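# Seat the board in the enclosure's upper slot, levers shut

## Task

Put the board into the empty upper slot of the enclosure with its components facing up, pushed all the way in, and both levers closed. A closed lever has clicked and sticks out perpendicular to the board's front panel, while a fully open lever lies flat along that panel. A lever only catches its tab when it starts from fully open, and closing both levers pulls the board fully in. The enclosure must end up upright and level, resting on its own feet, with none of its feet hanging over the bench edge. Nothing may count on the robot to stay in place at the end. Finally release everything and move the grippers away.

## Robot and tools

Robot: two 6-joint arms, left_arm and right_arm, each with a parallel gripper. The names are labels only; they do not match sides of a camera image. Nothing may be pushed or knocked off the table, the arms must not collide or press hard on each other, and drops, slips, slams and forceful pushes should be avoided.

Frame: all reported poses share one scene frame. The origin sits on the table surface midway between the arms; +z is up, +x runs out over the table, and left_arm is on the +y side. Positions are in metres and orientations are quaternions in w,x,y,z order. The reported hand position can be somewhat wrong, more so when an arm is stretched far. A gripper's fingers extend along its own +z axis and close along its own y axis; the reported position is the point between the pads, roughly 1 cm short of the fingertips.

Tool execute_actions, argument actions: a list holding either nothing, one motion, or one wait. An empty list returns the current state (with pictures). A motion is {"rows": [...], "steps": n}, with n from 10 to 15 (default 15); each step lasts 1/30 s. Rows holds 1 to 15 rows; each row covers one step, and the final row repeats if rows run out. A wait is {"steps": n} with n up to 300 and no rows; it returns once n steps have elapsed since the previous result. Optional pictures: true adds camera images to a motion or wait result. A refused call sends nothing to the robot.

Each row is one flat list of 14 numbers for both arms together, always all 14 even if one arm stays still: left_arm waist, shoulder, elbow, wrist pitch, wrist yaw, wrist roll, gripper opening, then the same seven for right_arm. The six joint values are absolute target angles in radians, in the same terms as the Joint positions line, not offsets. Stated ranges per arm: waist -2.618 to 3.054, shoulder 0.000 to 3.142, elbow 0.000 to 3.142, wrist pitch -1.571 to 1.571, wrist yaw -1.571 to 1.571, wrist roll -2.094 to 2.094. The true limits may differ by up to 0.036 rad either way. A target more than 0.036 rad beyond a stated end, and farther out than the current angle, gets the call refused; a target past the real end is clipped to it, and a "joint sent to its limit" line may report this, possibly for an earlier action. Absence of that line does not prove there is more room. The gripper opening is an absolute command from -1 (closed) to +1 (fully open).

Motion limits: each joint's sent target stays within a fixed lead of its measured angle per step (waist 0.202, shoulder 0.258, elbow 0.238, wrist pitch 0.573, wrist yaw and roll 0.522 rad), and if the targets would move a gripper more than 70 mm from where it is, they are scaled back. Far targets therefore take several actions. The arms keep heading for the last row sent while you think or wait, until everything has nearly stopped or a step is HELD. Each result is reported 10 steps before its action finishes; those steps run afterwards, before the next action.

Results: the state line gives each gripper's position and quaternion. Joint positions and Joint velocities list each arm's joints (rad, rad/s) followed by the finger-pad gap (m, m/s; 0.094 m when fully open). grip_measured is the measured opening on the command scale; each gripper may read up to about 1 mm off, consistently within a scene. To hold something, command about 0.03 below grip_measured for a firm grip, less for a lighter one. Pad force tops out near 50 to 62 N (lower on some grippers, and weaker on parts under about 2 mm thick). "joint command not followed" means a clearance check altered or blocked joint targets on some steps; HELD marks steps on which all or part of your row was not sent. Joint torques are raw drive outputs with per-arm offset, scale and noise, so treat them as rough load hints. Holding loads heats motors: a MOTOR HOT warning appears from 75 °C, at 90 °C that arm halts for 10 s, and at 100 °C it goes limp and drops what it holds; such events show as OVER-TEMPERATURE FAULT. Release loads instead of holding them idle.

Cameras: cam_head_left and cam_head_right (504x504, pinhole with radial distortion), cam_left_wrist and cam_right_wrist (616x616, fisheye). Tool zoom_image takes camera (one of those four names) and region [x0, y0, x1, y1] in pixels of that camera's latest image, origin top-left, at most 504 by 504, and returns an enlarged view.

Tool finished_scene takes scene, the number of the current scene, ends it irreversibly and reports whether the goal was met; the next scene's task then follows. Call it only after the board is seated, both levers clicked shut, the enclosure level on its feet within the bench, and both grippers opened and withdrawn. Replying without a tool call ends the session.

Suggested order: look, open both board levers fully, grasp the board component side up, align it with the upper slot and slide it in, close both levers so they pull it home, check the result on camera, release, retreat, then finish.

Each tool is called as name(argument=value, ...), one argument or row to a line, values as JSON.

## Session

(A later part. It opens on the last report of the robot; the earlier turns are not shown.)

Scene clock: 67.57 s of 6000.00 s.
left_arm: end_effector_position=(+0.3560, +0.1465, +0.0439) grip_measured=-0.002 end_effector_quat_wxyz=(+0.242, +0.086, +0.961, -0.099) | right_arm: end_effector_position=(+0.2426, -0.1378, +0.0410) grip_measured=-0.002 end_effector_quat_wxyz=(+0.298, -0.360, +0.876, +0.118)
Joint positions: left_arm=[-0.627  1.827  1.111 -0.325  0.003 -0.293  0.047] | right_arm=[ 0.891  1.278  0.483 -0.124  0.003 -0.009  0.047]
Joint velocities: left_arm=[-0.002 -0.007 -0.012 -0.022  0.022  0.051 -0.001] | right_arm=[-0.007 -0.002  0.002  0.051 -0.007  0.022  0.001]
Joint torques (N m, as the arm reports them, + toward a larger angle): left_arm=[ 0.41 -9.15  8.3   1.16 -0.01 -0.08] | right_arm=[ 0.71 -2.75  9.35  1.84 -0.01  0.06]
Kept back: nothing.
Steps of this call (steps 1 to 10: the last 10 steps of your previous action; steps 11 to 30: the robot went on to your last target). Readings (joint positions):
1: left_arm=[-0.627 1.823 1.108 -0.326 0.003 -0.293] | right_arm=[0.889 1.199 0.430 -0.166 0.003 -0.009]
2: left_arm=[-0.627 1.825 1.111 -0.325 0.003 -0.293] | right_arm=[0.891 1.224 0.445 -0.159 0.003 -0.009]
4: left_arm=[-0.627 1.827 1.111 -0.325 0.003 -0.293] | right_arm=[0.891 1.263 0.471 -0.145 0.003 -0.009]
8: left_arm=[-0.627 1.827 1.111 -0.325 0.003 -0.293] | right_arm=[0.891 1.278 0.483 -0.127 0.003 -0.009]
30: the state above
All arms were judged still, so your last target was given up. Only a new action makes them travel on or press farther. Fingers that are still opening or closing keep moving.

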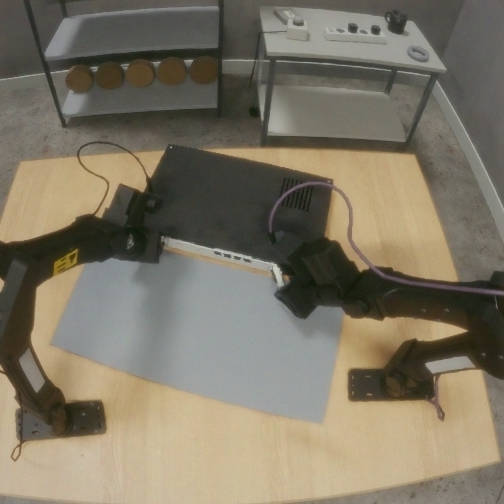

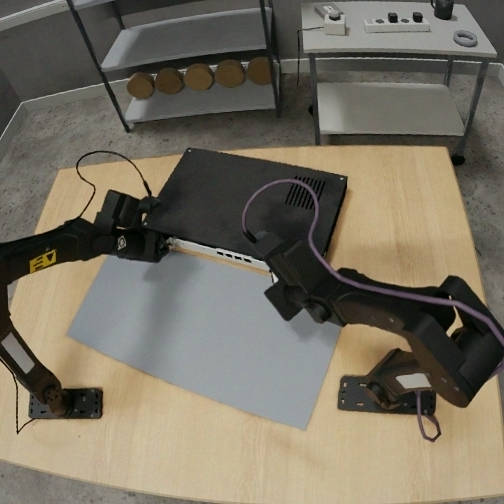

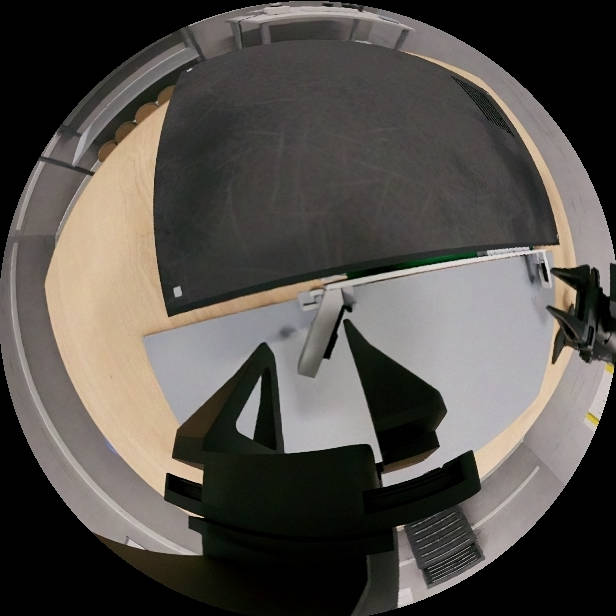

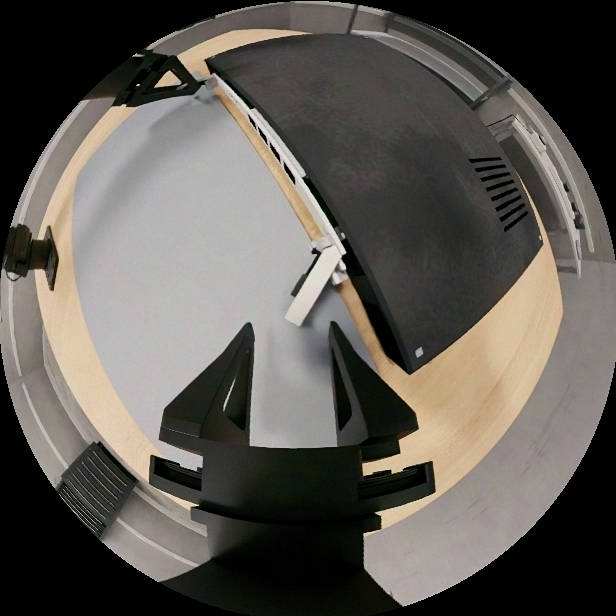

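execute_actions(
  actions=[
    {"rows":[[-0.64,1.835,1.14,-0.32,0,-0.3,0,0.90,1.30,0.517,-0.112,0,0,0],[-0.647,1.835,1.14,-0.32,0,-0.3,0,0.902,1.315,0.527,-0.11,0,0,0],[-0.654,1.835,1.14,-0.32,0,-0.3,0,0.906,1.33,0.537,-0.108,0,0,0],[-0.661,1.835,1.14,-0.32,0.01,-0.3,0,0.912,1.347,0.547,-0.105,0,0,0],[-0.668,1.835,1.14,-0.32,0.02,-0.3,0,0.92,1.347,0.547,-0.105,-0.01,0,0],[-0.675,1.835,1.14,-0.32,0.03,-0.3,0,0.928,1.347,0.547,-0.105,-0.02,0,0]],"steps":15},
  ],
)

execute_actions(
  actions=[
    {"steps":25},
  ],
  pictures=true,
)

Scene clock: 68.33 s of 6000.00 s.
left_arm: end_effector_position=(+0.3537, +0.1420, +0.0439) grip_measured=-0.002 end_effector_quat_wxyz=(+0.242, +0.091, +0.961, -0.100) | right_arm: end_effector_position=(+0.2449, -0.1315, +0.0381) grip_measured=-0.002 end_effector_quat_wxyz=(+0.290, -0.365, +0.877, +0.117)
Joint positions: left_arm=[-0.638  1.827  1.111 -0.325  0.003 -0.293  0.047] | right_arm=[ 0.9    1.323  0.511 -0.121  0.002 -0.009  0.047]
Joint velocities: left_arm=[-0.178 -0.012 -0.012 -0.022 -0.051 -0.037 -0.001] | right_arm=[ 0.144  0.369  0.237  0.022 -0.066  0.007 -0.001]
Joint torques (N m, as the arm reports them, + toward a larger angle): left_arm=[-1.17 -9.15  8.29  1.16  0.18 -0.09] | right_arm=[ 1.07 -3.76  9.02  1.76 -0.07  0.06]
Steps of this call (steps 1 to 18: nothing new was sent; steps 19 to 23: the first 5 steps of this action). Readings (joint positions):
19: left_arm=[-0.627 1.827 1.111 -0.325 0.003 -0.293] | right_arm=[0.891 1.279 0.484 -0.124 0.003 -0.009]
20: left_arm=[-0.628 1.827 1.111 -0.325 0.003 -0.293] | right_arm=[0.892 1.285 0.487 -0.124 0.003 -0.009]
22: left_arm=[-0.633 1.827 1.111 -0.325 0.003 -0.293] | right_arm=[0.896 1.309 0.502 -0.123 0.003 -0.009]
23: the state above

Scene clock: 69.17 s of 6000.00 s.
left_arm: end_effector_position=(+0.3475, +0.1311, +0.0438) grip_measured=-0.002 end_effector_quat_wxyz=(+0.239, +0.105, +0.960, -0.106) | right_arm: end_effector_position=(+0.2417, -0.1237, +0.0378) grip_measured=-0.002 end_effector_quat_wxyz=(+0.288, -0.375, +0.873, +0.123)
Joint positions: left_arm=[-0.664  1.827  1.111 -0.326  0.01  -0.293  0.047] | right_arm=[ 0.92   1.34   0.521 -0.116 -0.006 -0.009  0.047]
Joint velocities: left_arm=[-0.007  0.012 -0.022 -0.066 -0.022 -0.007 -0.001] | right_arm=[ 0.037 -0.002  0.002 -0.037  0.051  0.022 -0.001]
Joint torques (N m, as the arm reports them, + toward a larger angle): left_arm=[-0.7  -9.15  8.29  1.17  0.25 -0.08] | right_arm=[ 0.79 -3.24  9.4   1.81 -0.12  0.07]
Kept back: nothing.
Steps of this call (steps 1 to 10: the last 10 steps of your previous action; steps 11 to 25: the robot went on to your last target). Readings (joint positions):
1: left_arm=[-0.645 1.827 1.111 -0.325 0.005 -0.293] | right_arm=[0.907 1.333 0.517 -0.119 0.001 -0.009]
2: left_arm=[-0.652 1.827 1.111 -0.325 0.007 -0.293] | right_arm=[0.913 1.338 0.520 -0.117 -0.003 -0.009]
4: left_arm=[-0.663 1.827 1.111 -0.326 0.010 -0.293] | right_arm=[0.920 1.340 0.521 -0.116 -0.006 -0.009]
8: left_arm=[-0.664 1.827 1.111 -0.326 0.010 -0.293] | right_arm=[0.920 1.340 0.521 -0.116 -0.006 -0.009]
25: the state above

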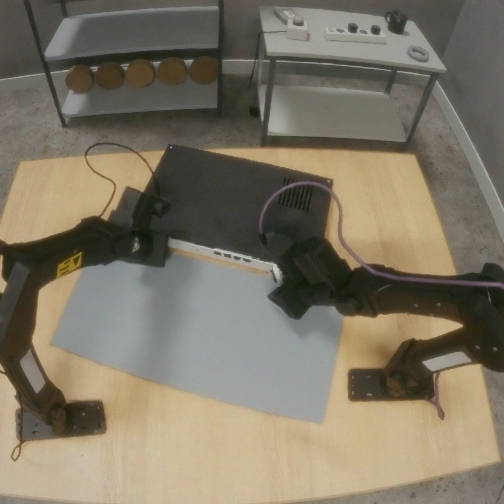

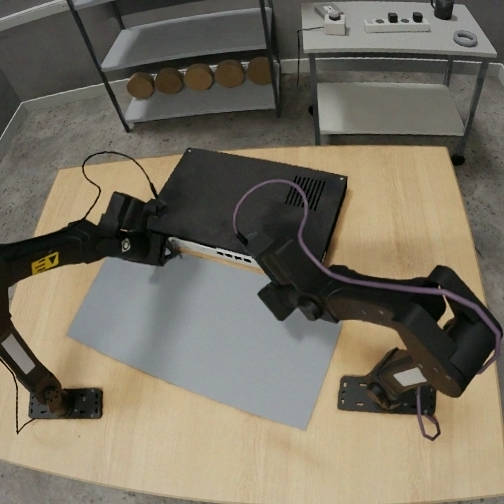

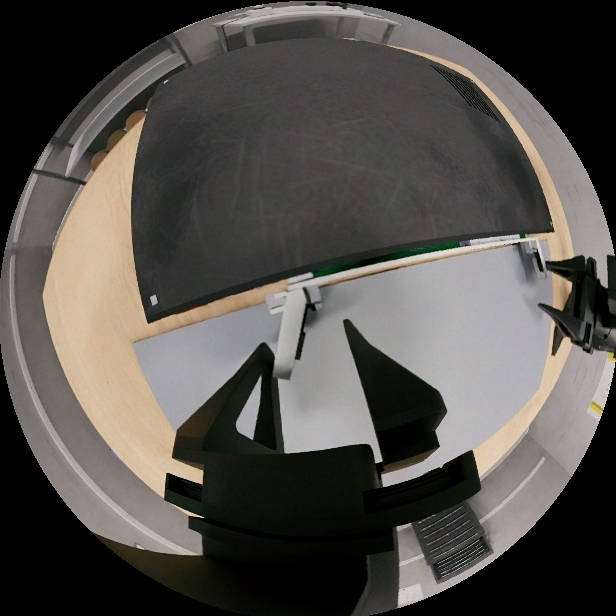

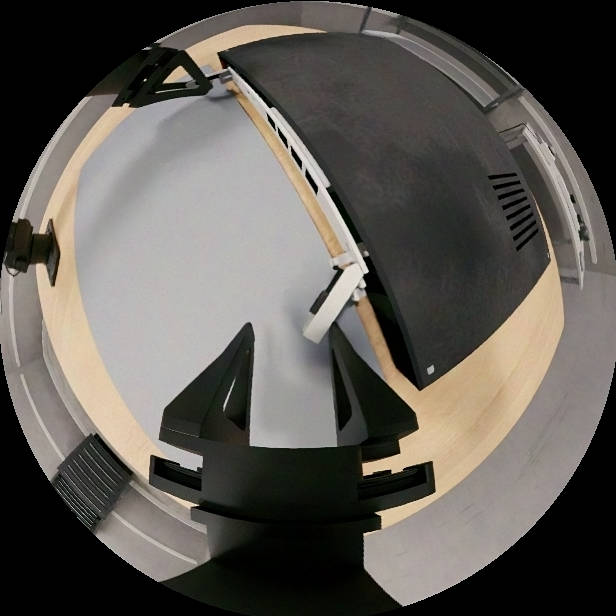

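execute_actions(
  actions=[
    {"rows":[[-0.68,1.835,1.14,-0.32,0.045,-0.3,0,0.933,1.353,0.553,-0.09,-0.03,0,0],[-0.688,1.835,1.14,-0.32,0.06,-0.3,0,0.938,1.359,0.559,-0.075,-0.04,0,0],[-0.696,1.835,1.14,-0.32,0.075,-0.3,0,0.943,1.365,0.565,-0.06,-0.05,0,0],[-0.704,1.835,1.14,-0.32,0.09,-0.3,0,0.948,1.371,0.571,-0.045,-0.06,0,0],[-0.712,1.835,1.14,-0.32,0.105,-0.3,0,0.953,1.377,0.577,-0.03,-0.07,0,0],[-0.72,1.835,1.14,-0.32,0.12,-0.3,0,0.958,1.383,0.583,-0.015,-0.08,0,0],[-0.728,1.835,1.14,-0.32,0.135,-0.3,0,0.963,1.389,0.589,0,-0.09,0,0],[-0.736,1.835,1.14,-0.32,0.15,-0.3,0,0.968,1.395,0.595,0.015,-0.10,0,0],[-0.744,1.835,1.14,-0.32,0.165,-0.3,0,0.973,1.401,0.601,0.03,-0.11,0,0],[-0.752,1.835,1.14,-0.32,0.18,-0.3,0,0.978,1.407,0.607,0.045,-0.12,0,0]],"steps":15},
  ],
)

execute_actions(
  actions=[
    {"steps":25},
  ],
  pictures=true,
)

Scene clock: 70.43 s of 6000.00 s.
left_arm: end_effector_position=(+0.3437, +0.1248, +0.0438) grip_measured=-0.002 end_effector_quat_wxyz=(+0.234, +0.111, +0.959, -0.116) | right_arm: end_effector_position=(+0.2412, -0.1167, +0.0384) grip_measured=-0.002 end_effector_quat_wxyz=(+0.288, -0.380, +0.869, +0.130)
Joint positions: left_arm=[-0.673  1.827  1.111 -0.327  0.031 -0.293  0.047] | right_arm=[ 0.931  1.357  0.532 -0.104 -0.015 -0.008  0.047]
Joint velocities: left_arm=[-0.149 -0.012 -0.007 -0.066  0.154 -0.007  0.001] | right_arm=[0.125 0.217 0.149 0.037 0.022 0.037 0.001]
Joint torques (N m, as the arm reports them, + toward a larger angle): left_arm=[-1.92 -9.17  8.33  1.16  0.58 -0.1 ] | right_arm=[ 1.46 -3.39 10.41  2.32 -0.46 -0.04]
Steps of this call (steps 1 to 15: the robot went on to your last target; steps 16 to 33: nothing new was sent; steps 34 to 38: the first 5 steps of this action). Readings (joint positions):
34: left_arm=[-0.664 1.827 1.111 -0.326 0.010 -0.293] | right_arm=[0.921 1.340 0.521 -0.115 -0.006 -0.009]
35: left_arm=[-0.664 1.827 1.111 -0.326 0.013 -0.293] | right_arm=[0.922 1.341 0.521 -0.114 -0.007 -0.009]
37: left_arm=[-0.668 1.827 1.111 -0.327 0.023 -0.293] | right_arm=[0.927 1.350 0.527 -0.109 -0.011 -0.008]
38: the state above

Scene clock: 71.27 s of 6000.00 s.
left_arm: end_effector_position=(+0.3421, +0.1222, +0.0437) grip_measured=+0.000 end_effector_quat_wxyz=(+0.234, +0.115, +0.958, -0.115) | right_arm: end_effector_position=(+0.2442, -0.1151, +0.0339) grip_measured=-0.001 end_effector_quat_wxyz=(+0.282, -0.375, +0.875, +0.120)
Joint positions: left_arm=[-0.682  1.827  1.111 -0.327  0.024 -0.293  0.047] | right_arm=[ 0.941  1.394  0.551 -0.105  0.009  0.009  0.047]
Joint velocities: left_arm=[-0.012  0.002  0.012 -0.037 -0.022 -0.037 -0.001] | right_arm=[ 0.007  0.032  0.002 -0.022 -0.022 -0.037 -0.001]
Joint torques (N m, as the arm reports them, + toward a larger angle): left_arm=[-4.35 -9.14  8.29  1.17  1.76 -0.08] | right_arm=[ 3.58 -3.1  11.89  3.18 -1.21 -0.1 ]
Kept back: nothing.
Steps of this call (steps 1 to 10: the last 10 steps of your previous action; steps 11 to 25: the robot went on to your last target). Readings (joint positions):
1: left_arm=[-0.678 1.827 1.111 -0.327 0.028 -0.293] | right_arm=[0.934 1.364 0.537 -0.105 -0.012 -0.006]
2: left_arm=[-0.679 1.827 1.111 -0.327 0.027 -0.293] | right_arm=[0.934 1.369 0.539 -0.105 -0.010 -0.004]
4: left_arm=[-0.680 1.827 1.111 -0.327 0.027 -0.293] | right_arm=[0.936 1.379 0.544 -0.105 -0.005 -0.000]
8: left_arm=[-0.682 1.827 1.111 -0.327 0.024 -0.293] | right_arm=[0.940 1.393 0.551 -0.105 0.006 0.006]
25: the state above

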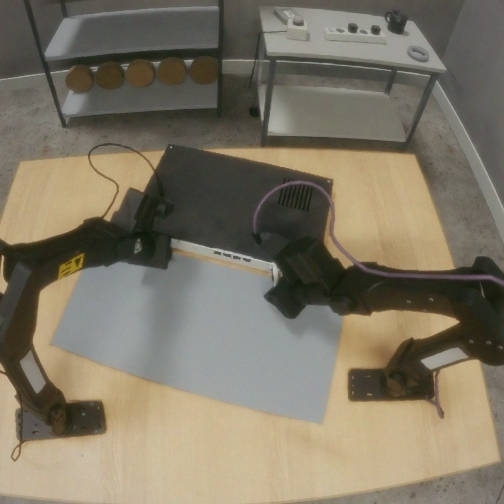

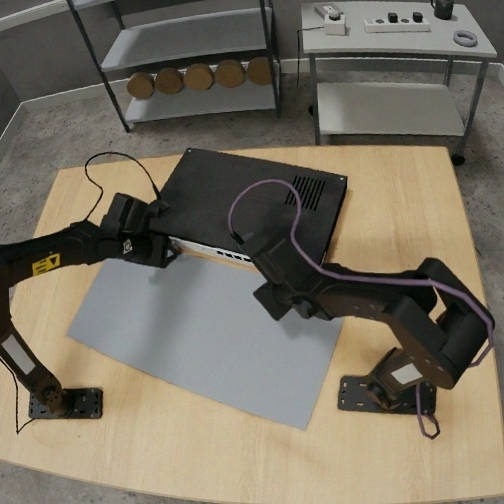

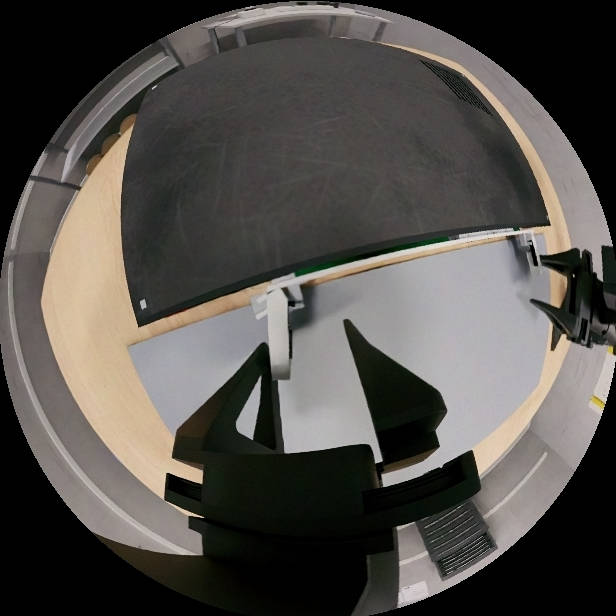

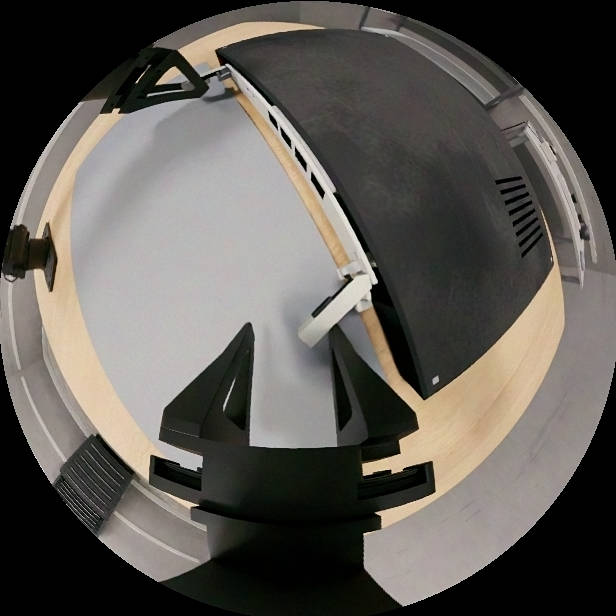

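Continue ramping force.

execute_actions(
  actions=[
    {"rows":[[-0.758,1.835,1.14,-0.32,0.193,-0.3,0,0.981,1.407,0.612,0.06,-0.135,0,0],[-0.764,1.835,1.14,-0.32,0.206,-0.3,0,0.984,1.407,0.617,0.075,-0.15,0,0],[-0.77,1.835,1.14,-0.32,0.219,-0.3,0,0.987,1.407,0.622,0.09,-0.165,0,0],[-0.776,1.835,1.14,-0.32,0.232,-0.3,0,0.99,1.407,0.627,0.105,-0.18,0,0],[-0.782,1.835,1.14,-0.32,0.245,-0.3,0,0.993,1.407,0.632,0.12,-0.195,0,0],[-0.788,1.835,1.14,-0.32,0.258,-0.3,0,0.996,1.407,0.637,0.135,-0.21,0,0],[-0.794,1.835,1.14,-0.32,0.271,-0.3,0,0.999,1.407,0.642,0.15,-0.22,0,0],[-0.80,1.835,1.14,-0.32,0.284,-0.3,0,1.002,1.407,0.647,0.165,-0.23,0,0],[-0.806,1.835,1.14,-0.32,0.297,-0.3,0,1.005,1.407,0.652,0.18,-0.24,0,0]],"steps":15},
  ],
)

execute_actions(
  actions=[
    {"steps":25},
  ],
  pictures=true,
)

Scene clock: 71.93 s of 6000.00 s.
left_arm: end_effector_position=(+0.3400, +0.1189, +0.0437) grip_measured=+0.000 end_effector_quat_wxyz=(+0.233, +0.119, +0.958, -0.116) | right_arm: end_effector_position=(+0.2443, -0.1141, +0.0347) grip_measured=-0.001 end_effector_quat_wxyz=(+0.283, -0.374, +0.875, +0.121)
Joint positions: left_arm=[-0.69   1.827  1.111 -0.328  0.026 -0.293  0.047] | right_arm=[ 0.943  1.394  0.554 -0.106  0.008  0.013  0.047]
Joint velocities: left_arm=[-0.1   -0.002 -0.012 -0.022  0.066 -0.022 -0.   ] | right_arm=[ 0.022  0.002  0.002 -0.007  0.022  0.051  0.   ]
Joint torques (N m, as the arm reports them, + toward a larger angle): left_arm=[-5.44 -9.15  8.28  1.17  2.3  -0.08] | right_arm=[ 4.41 -3.06 13.16  3.86 -1.78 -0.12]
Steps of this call (steps 1 to 15: the robot went on to your last target; steps 16 to 20: the first 5 steps of this action). Readings (joint positions):
16: left_arm=[-0.683 1.827 1.111 -0.327 0.024 -0.293] | right_arm=[0.942 1.394 0.551 -0.105 0.009 0.010]
17: left_arm=[-0.684 1.827 1.111 -0.327 0.024 -0.293] | right_arm=[0.942 1.394 0.553 -0.105 0.009 0.010]
19: left_arm=[-0.688 1.827 1.111 -0.328 0.024 -0.293] | right_arm=[0.943 1.394 0.554 -0.106 0.008 0.012]
20: the state above

Scene clock: 72.77 s of 6000.00 s.
left_arm: end_effector_position=(+0.3360, +0.1105, +0.0439) grip_measured=+0.001 end_effector_quat_wxyz=(+0.232, +0.130, +0.956, -0.123) | right_arm: end_effector_position=(+0.2437, -0.1059, +0.0367) grip_measured=-0.001 end_effector_quat_wxyz=(+0.284, -0.375, +0.872, +0.136)
Joint positions: left_arm=[-0.708  1.828  1.111 -0.323  0.036 -0.291  0.047] | right_arm=[ 0.949  1.405  0.563 -0.088 -0.013  0.021  0.047]
Joint velocities: left_arm=[ 0.007  0.002 -0.002 -0.022 -0.022  0.051 -0.001] | right_arm=[ 0.027 -0.002  0.002 -0.007  0.007 -0.022  0.001]
Joint torques (N m, as the arm reports them, + toward a larger angle): left_arm=[-6.14 -9.26  8.28  1.14  2.95 -0.09] | right_arm=[ 4.25 -4.26 13.15  3.8  -1.69 -0.18]
Kept back: nothing.
Steps of this call (steps 1 to 10: the last 10 steps of your previous action; steps 11 to 25: the robot went on to your last target). Readings (joint positions):
1: left_arm=[-0.695 1.827 1.111 -0.328 0.034 -0.293] | right_arm=[0.943 1.394 0.555 -0.106 0.007 0.014]
2: left_arm=[-0.703 1.827 1.111 -0.325 0.043 -0.293] | right_arm=[0.943 1.397 0.556 -0.101 0.002 0.014]
4: left_arm=[-0.708 1.828 1.111 -0.323 0.036 -0.291] | right_arm=[0.949 1.405 0.563 -0.088 -0.013 0.016]
8: left_arm=[-0.708 1.828 1.111 -0.323 0.036 -0.291] | right_arm=[0.949 1.405 0.563 -0.088 -0.013 0.019]
25: the state above

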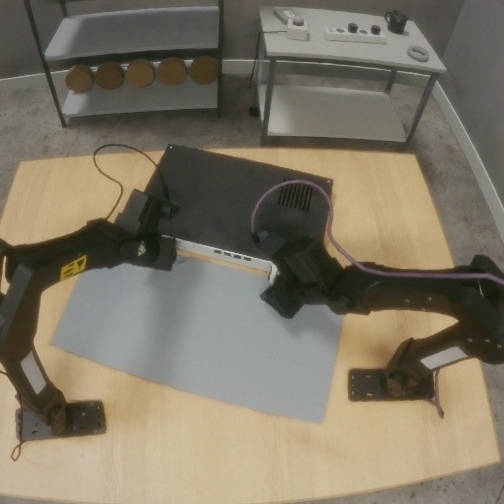

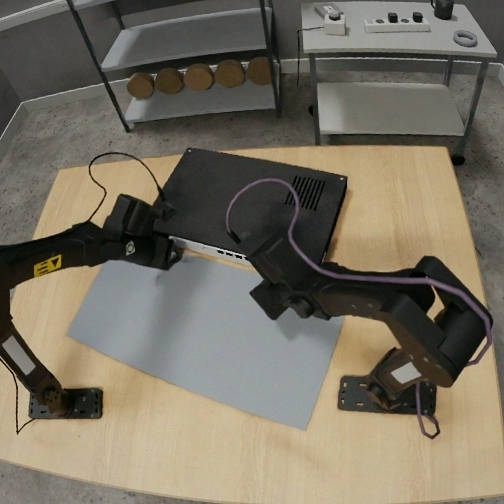

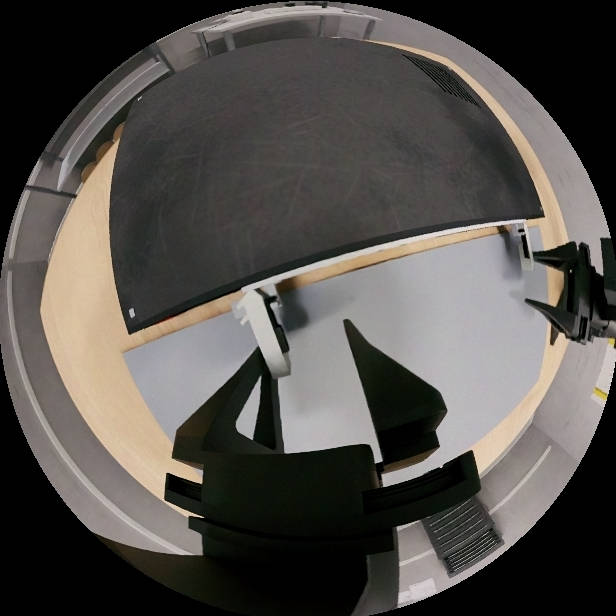

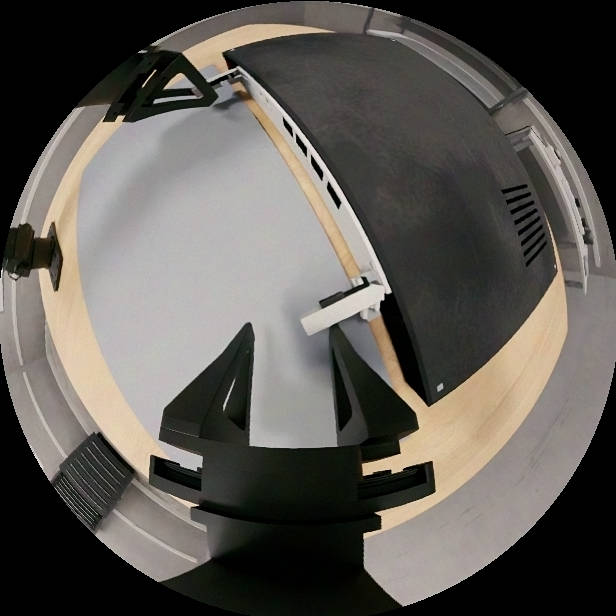

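Both snapped. Release and retreat.

execute_actions(
  actions=[
    {"rows":[[-0.74,1.83,1.13,-0.32,0.12,-0.3,0,0.965,1.40,0.6,0.0,-0.1,0,0],[-0.70,1.83,1.13,-0.32,0.03,-0.3,0,0.945,1.39,0.57,-0.09,-0.01,0,0],[-0.68,1.83,1.13,-0.32,0.02,-0.3,0,0.94,1.36,0.55,-0.10,0,0,0],[-0.675,1.83,1.13,-0.32,0.02,-0.3,0,0.935,1.32,0.53,-0.11,0,0,0],[-0.675,1.79,1.14,-0.35,0.02,-0.3,0,0.93,1.27,0.51,-0.13,0,0,0],[-0.675,1.75,1.15,-0.39,0.02,-0.3,0,0.92,1.22,0.5,-0.16,0,0,0],[-0.675,1.70,1.15,-0.43,0.02,-0.3,0,0.9,1.16,0.5,-0.2,0,0,0],[-0.675,1.64,1.14,-0.47,0.02,-0.3,0,0.87,1.1,0.52,-0.26,0,0,0],[-0.65,1.57,1.12,-0.51,0,-0.3,0,0.84,1.04,0.54,-0.32,0,0,0],[-0.6,1.5,1.1,-0.55,0,-0.3,0,0.8,0.98,0.56,-0.38,0,0,0],[-0.55,1.42,1.06,-0.58,0,-0.3,0,0.76,0.92,0.58,-0.44,0,0,0],[-0.5,1.35,1.02,-0.6,0,-0.3,0,0.72,0.88,0.6,-0.48,0,0,0]],"steps":15},
  ],
)

execute_actions(
  actions=[
    {"steps":30},
  ],
  pictures=true,
)

Scene clock: 73.67 s of 6000.00 s.
left_arm: end_effector_position=(+0.3396, +0.1165, +0.0438) grip_measured=+0.001 end_effector_quat_wxyz=(+0.235, +0.123, +0.957, -0.116) | right_arm: end_effector_position=(+0.2420, -0.1118, +0.0404) grip_measured=-0.001 end_effector_quat_wxyz=(+0.289, -0.374, +0.871, +0.132)
Joint positions: left_arm=[-0.697  1.828  1.111 -0.323  0.023 -0.291  0.047] | right_arm=[ 0.945  1.367  0.546 -0.102 -0.006  0.016  0.047]
Joint velocities: left_arm=[ 0.139 -0.032 -0.012 -0.066 -0.022 -0.007 -0.   ] | right_arm=[-0.076 -0.882 -0.427 -0.154  0.007 -0.007 -0.001]
Joint torques (N m, as the arm reports them, + toward a larger angle): left_arm=[  0.92 -13.     8.27   0.97  -0.01  -0.1 ] | right_arm=[-0.98 -8.26  6.15  1.54  0.03 -0.09]
Steps of this call (steps 1 to 15: the robot went on to your last target; steps 16 to 22: nothing new was sent; steps 23 to 27: the first 5 steps of this action). Readings (joint positions):
23: left_arm=[-0.705 1.828 1.111 -0.323 0.029 -0.291] | right_arm=[0.949 1.405 0.563 -0.093 -0.010 0.021]
24: left_arm=[-0.704 1.828 1.111 -0.323 0.024 -0.291] | right_arm=[0.947 1.405 0.563 -0.098 -0.007 0.020]
26: left_arm=[-0.700 1.828 1.111 -0.323 0.023 -0.291] | right_arm=[0.947 1.392 0.557 -0.100 -0.006 0.017]
27: the state above

Scene clock: 74.67 s of 6000.00 s.
left_arm: end_effector_position=(+0.3129, +0.2242, +0.1615) grip_measured=+0.001 end_effector_quat_wxyz=(+0.312, +0.020, +0.945, -0.102) | right_arm: end_effector_position=(+0.2556, -0.1914, +0.1407) grip_measured=-0.001 end_effector_quat_wxyz=(+0.378, -0.268, +0.878, +0.119)
Joint positions: left_arm=[-0.491  1.346  1.029 -0.586  0.001 -0.293  0.047] | right_arm=[ 0.724  0.882  0.598 -0.473  0.002  0.011  0.047]
Joint velocities: left_arm=[-0.022  0.002 -0.017 -0.037  0.007 -0.066 -0.001] | right_arm=[ 0.007  0.007  0.007 -0.022  0.022 -0.022 -0.   ]
Joint torques (N m, as the arm reports them, + toward a larger angle): left_arm=[-0.54 -5.19  6.08  1.18  0.01 -0.08] | right_arm=[-0.29 -1.16  8.48  1.87 -0.01 -0.13]
Kept back: nothing.
Steps of this call (steps 1 to 10: the last 10 steps of your previous action; steps 11 to 30: the robot went on to your last target). Readings (joint positions):
1: left_arm=[-0.693 1.824 1.111 -0.330 0.023 -0.291] | right_arm=[0.941 1.330 0.530 -0.111 -0.006 0.014]
2: left_arm=[-0.689 1.811 1.111 -0.347 0.023 -0.291] | right_arm=[0.933 1.283 0.517 -0.129 -0.006 0.013]
4: left_arm=[-0.683 1.750 1.111 -0.403 0.023 -0.292] | right_arm=[0.896 1.171 0.508 -0.193 -0.008 0.012]
8: left_arm=[-0.596 1.513 1.079 -0.471 0.023 -0.292] | right_arm=[0.759 0.941 0.555 -0.342 -0.004 0.011]
30: the state above

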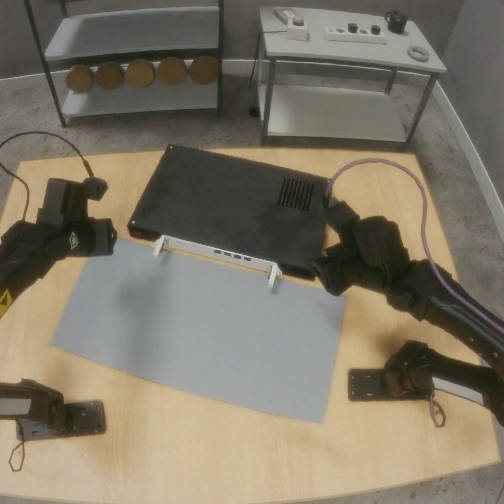

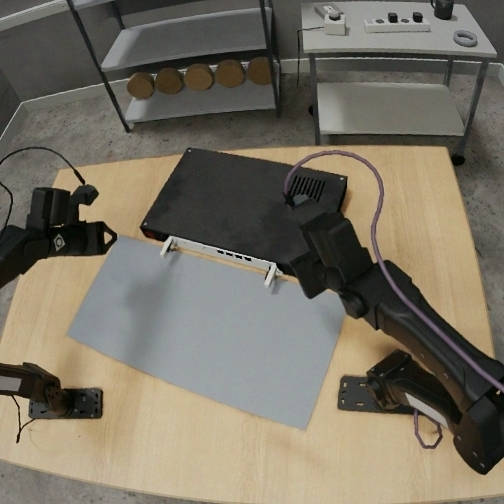

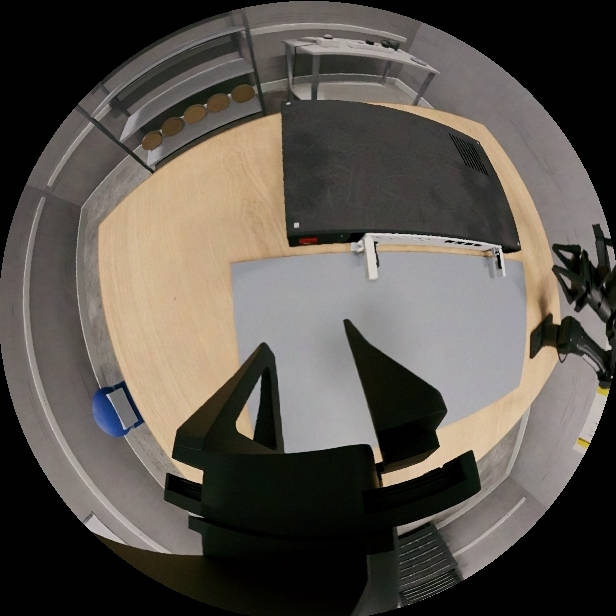

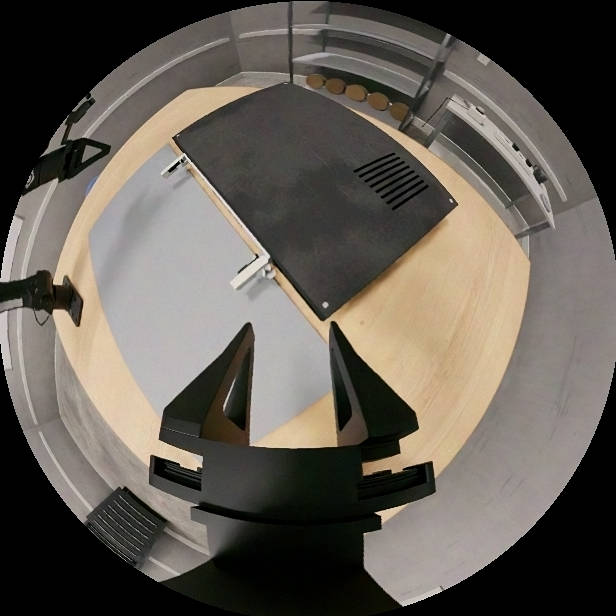

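finished_scene(
  scene=2,
)

The scene is finished: the task was done.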